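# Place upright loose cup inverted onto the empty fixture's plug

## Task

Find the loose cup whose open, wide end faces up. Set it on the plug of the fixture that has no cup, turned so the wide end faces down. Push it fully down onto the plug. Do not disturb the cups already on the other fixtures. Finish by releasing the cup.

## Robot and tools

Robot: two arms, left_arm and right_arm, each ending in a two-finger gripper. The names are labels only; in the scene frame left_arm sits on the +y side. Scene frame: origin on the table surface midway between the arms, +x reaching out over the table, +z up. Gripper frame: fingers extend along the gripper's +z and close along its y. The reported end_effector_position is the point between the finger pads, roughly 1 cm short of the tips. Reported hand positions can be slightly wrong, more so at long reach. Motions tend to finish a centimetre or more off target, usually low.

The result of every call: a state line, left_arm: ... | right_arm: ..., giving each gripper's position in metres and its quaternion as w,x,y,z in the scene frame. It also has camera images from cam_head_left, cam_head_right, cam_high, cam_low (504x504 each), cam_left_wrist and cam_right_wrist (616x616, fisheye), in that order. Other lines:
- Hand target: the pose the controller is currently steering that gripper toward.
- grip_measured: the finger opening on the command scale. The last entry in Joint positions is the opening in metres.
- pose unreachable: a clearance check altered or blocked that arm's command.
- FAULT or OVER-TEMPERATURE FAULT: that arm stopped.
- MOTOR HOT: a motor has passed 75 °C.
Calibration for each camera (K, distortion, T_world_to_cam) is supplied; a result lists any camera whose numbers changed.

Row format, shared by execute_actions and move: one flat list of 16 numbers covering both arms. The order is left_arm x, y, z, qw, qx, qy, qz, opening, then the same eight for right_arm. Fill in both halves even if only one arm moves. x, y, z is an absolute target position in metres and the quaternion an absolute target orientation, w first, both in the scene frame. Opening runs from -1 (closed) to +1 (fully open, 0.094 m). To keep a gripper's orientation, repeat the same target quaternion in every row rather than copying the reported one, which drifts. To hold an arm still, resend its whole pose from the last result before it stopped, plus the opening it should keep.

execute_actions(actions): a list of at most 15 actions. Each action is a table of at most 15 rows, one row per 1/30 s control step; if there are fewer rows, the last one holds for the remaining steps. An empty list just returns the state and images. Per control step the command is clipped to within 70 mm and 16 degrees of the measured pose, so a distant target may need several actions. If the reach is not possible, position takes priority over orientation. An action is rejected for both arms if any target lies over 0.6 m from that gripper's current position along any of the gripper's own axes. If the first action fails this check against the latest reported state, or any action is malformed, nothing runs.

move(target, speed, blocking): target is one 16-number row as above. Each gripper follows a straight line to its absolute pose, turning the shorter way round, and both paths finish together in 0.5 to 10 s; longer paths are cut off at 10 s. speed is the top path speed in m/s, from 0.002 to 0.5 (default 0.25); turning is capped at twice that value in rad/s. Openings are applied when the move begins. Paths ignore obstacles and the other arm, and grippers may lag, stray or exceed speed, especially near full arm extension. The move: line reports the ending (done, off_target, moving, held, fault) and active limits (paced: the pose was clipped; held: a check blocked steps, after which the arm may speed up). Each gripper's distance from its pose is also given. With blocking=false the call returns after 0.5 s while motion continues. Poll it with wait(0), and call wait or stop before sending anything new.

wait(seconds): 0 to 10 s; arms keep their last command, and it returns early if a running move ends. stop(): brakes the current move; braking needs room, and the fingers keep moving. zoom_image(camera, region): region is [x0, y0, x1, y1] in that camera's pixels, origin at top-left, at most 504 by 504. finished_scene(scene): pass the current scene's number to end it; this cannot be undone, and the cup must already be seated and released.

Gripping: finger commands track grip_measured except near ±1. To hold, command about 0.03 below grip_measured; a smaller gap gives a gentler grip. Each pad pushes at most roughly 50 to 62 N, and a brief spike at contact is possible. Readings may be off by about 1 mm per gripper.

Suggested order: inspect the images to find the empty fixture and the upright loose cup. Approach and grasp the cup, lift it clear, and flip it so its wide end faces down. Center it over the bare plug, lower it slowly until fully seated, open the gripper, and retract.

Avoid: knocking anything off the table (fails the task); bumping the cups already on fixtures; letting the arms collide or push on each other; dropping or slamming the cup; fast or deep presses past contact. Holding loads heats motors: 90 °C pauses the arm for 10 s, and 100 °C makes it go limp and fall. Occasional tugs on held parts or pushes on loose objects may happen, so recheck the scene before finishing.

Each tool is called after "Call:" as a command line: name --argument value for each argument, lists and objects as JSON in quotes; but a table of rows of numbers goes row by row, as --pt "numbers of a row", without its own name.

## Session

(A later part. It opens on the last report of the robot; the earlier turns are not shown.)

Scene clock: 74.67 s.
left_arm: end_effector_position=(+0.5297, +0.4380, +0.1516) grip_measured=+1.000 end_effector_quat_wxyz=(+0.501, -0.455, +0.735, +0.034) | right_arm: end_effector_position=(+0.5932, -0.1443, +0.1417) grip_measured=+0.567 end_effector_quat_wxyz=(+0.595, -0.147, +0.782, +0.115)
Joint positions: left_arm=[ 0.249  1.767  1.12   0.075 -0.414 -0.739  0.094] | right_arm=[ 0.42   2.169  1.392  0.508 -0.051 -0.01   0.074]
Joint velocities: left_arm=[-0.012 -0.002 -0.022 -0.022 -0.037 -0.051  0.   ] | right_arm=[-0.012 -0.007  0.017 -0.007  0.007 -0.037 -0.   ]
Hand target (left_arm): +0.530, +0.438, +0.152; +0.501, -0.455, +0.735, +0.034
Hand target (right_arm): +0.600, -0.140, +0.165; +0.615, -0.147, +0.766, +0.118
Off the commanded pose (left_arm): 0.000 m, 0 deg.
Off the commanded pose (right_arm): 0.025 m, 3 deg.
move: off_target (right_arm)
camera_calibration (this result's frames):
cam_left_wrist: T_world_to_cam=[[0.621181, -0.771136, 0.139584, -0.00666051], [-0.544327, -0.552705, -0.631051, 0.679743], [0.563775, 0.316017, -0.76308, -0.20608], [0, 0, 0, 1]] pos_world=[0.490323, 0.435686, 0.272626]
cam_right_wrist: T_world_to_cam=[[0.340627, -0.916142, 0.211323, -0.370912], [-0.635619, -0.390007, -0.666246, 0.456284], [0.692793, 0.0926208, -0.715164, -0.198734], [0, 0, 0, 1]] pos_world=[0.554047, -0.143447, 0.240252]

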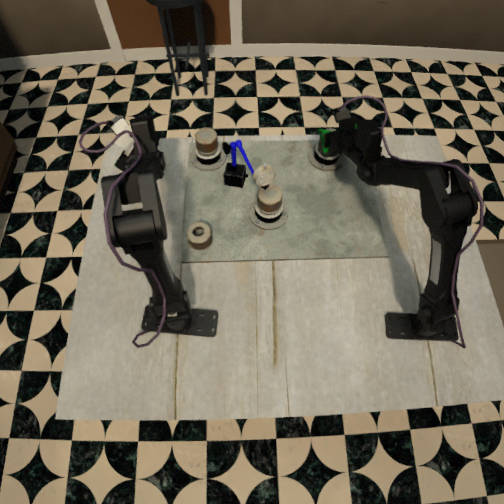

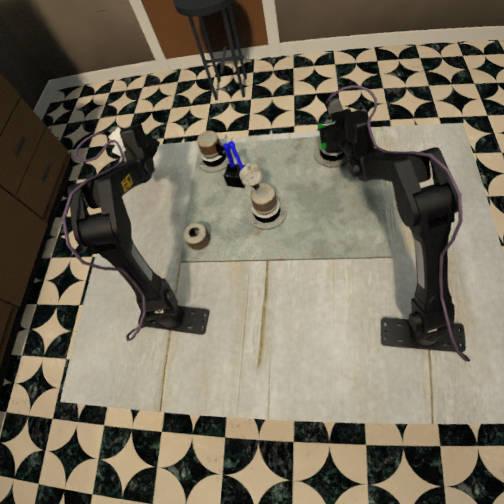

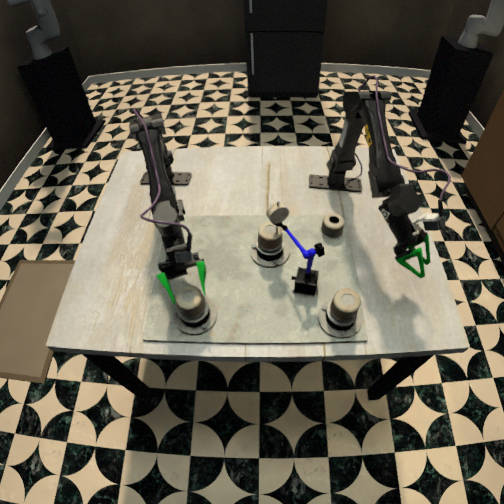

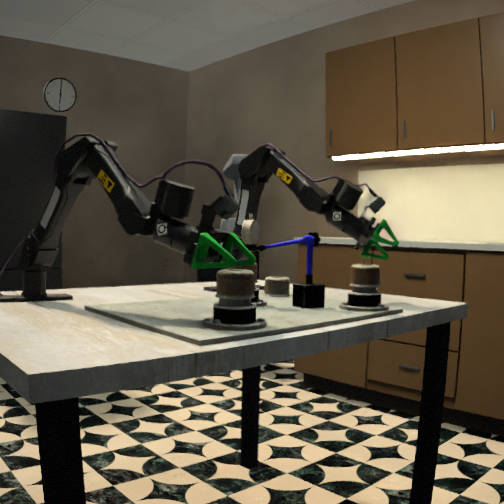

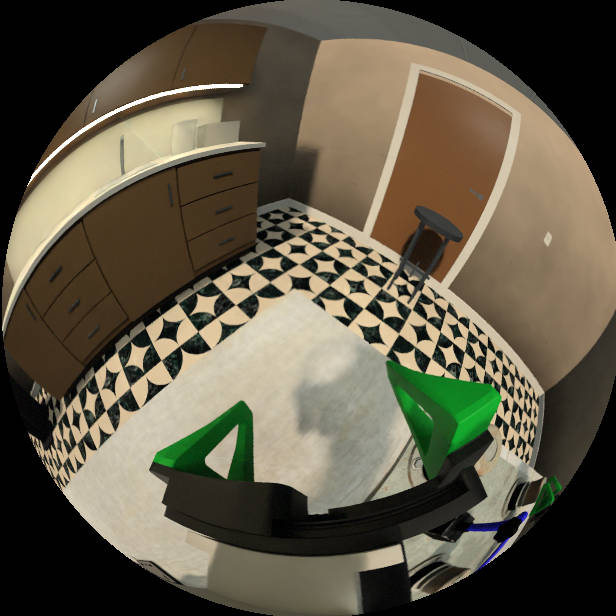

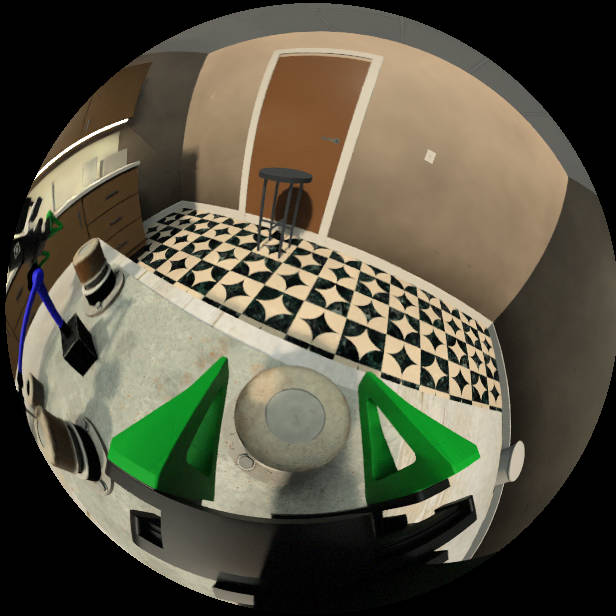

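Call:
move --target '[0.5297, 0.438, 0.1516, 0.501, -0.455, 0.735, 0.034, 1, 0.56, -0.158, 0.21, 0.6442, -0.1426, 0.7411, 0.1239, 1]' --speed 0.15

Call:
zoom_image --camera "cam_low" --region '[160, 200, 400, 340]'

Scene clock: 76.30 s.
left_arm: end_effector_position=(+0.5297, +0.4380, +0.1516) grip_measured=+1.000 end_effector_quat_wxyz=(+0.501, -0.455, +0.735, +0.034) | right_arm: end_effector_position=(+0.5627, -0.1542, +0.2072) grip_measured=+1.000 end_effector_quat_wxyz=(+0.643, -0.142, +0.743, +0.122)
Joint positions: left_arm=[ 0.249  1.767  1.12   0.075 -0.414 -0.739  0.094] | right_arm=[ 0.42   1.976  1.249  0.582 -0.053 -0.01   0.094]
Joint velocities: left_arm=[ 0.002  0.002 -0.002  0.007  0.022  0.022  0.   ] | right_arm=[ 0.007  0.007  0.007 -0.007 -0.066 -0.007  0.   ]
Hand target (left_arm): +0.530, +0.438, +0.152; +0.501, -0.455, +0.735, +0.034
Hand target (right_arm): +0.560, -0.158, +0.210; +0.644, -0.143, +0.741, +0.123
Off the commanded pose (left_arm): 0.000 m, 0 deg.
Off the commanded pose (right_arm): 0.005 m, 0 deg.
move: done
camera_calibration (this result's frames):
cam_left_wrist: T_world_to_cam=[[0.621181, -0.771136, 0.139584, -0.00666051], [-0.544327, -0.552705, -0.631051, 0.679743], [0.563775, 0.316017, -0.76308, -0.20608], [0, 0, 0, 1]] pos_world=[0.490323, 0.435686, 0.272626]
cam_right_wrist: T_world_to_cam=[[0.317018, -0.924076, 0.213503, -0.371843], [-0.551699, -0.362786, -0.751009, 0.451271], [0.771445, 0.120293, -0.624821, -0.188586], [0, 0, 0, 1]] pos_world=[0.51233, -0.15721, 0.300465]

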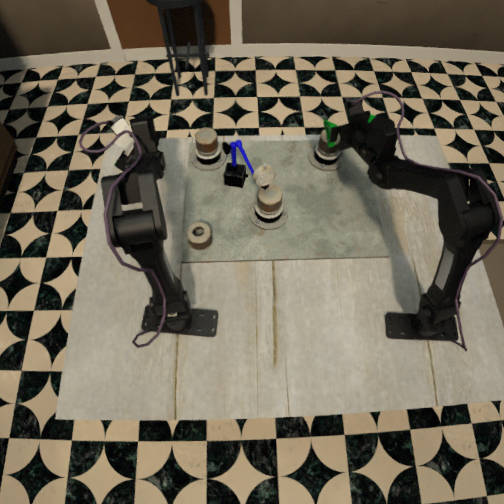

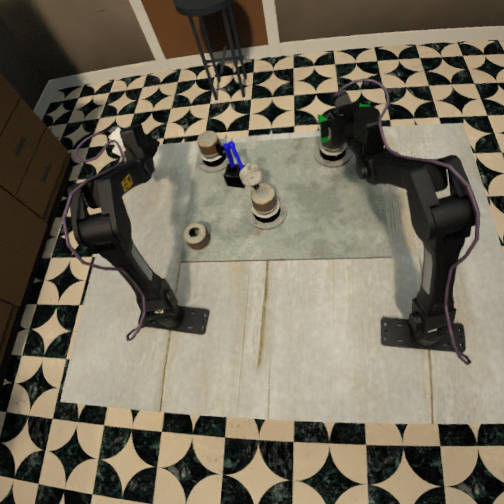

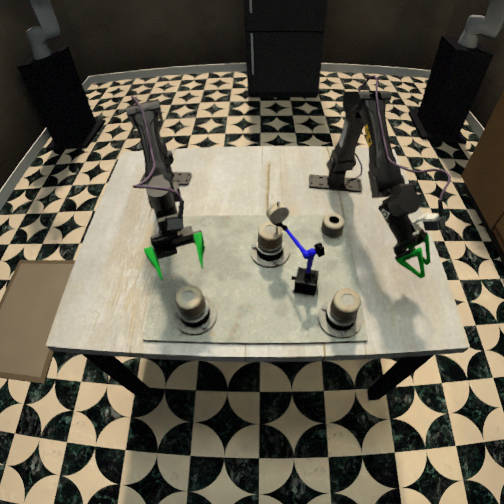

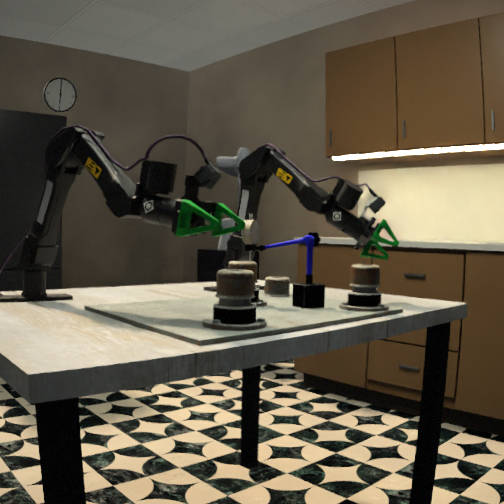

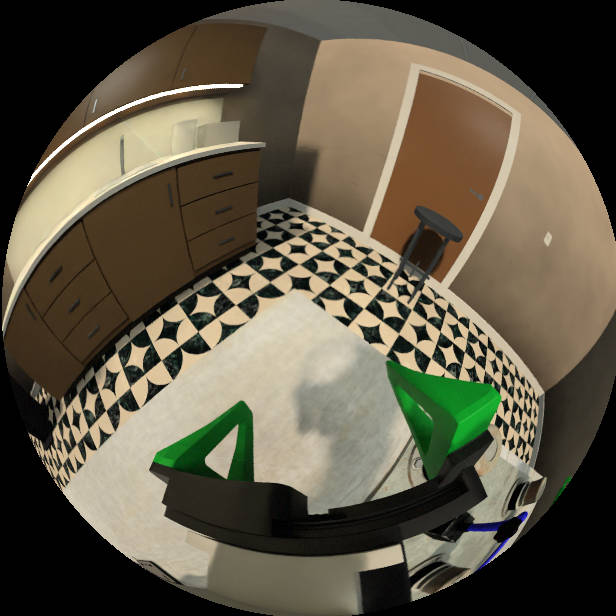

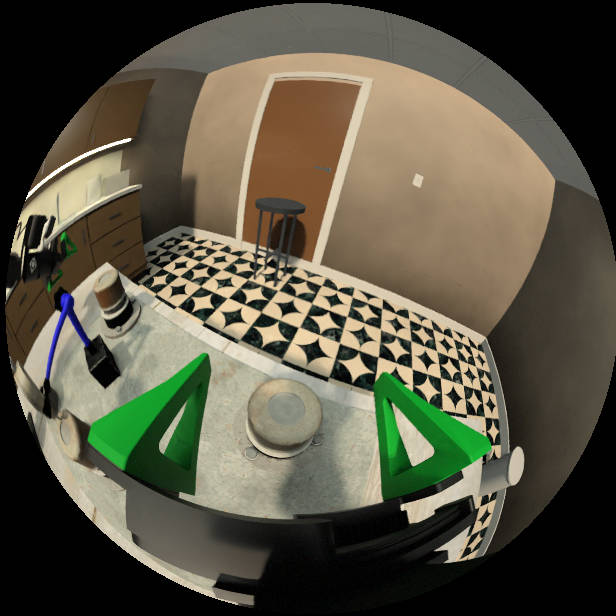

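Region (160, 200, 400, 340) of cam_low's 504x504 image, scaled by 2.100, with more detail than that image has; it fills the top 294 rows of this view, and the rest is white.

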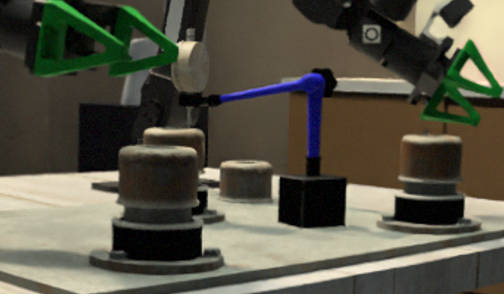

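The cup is seated all the way down, the same as the cups on the other fixtures, and the gripper is clear of it.

Call:
finished_scene --scene 2

The scene is finished: the task was done.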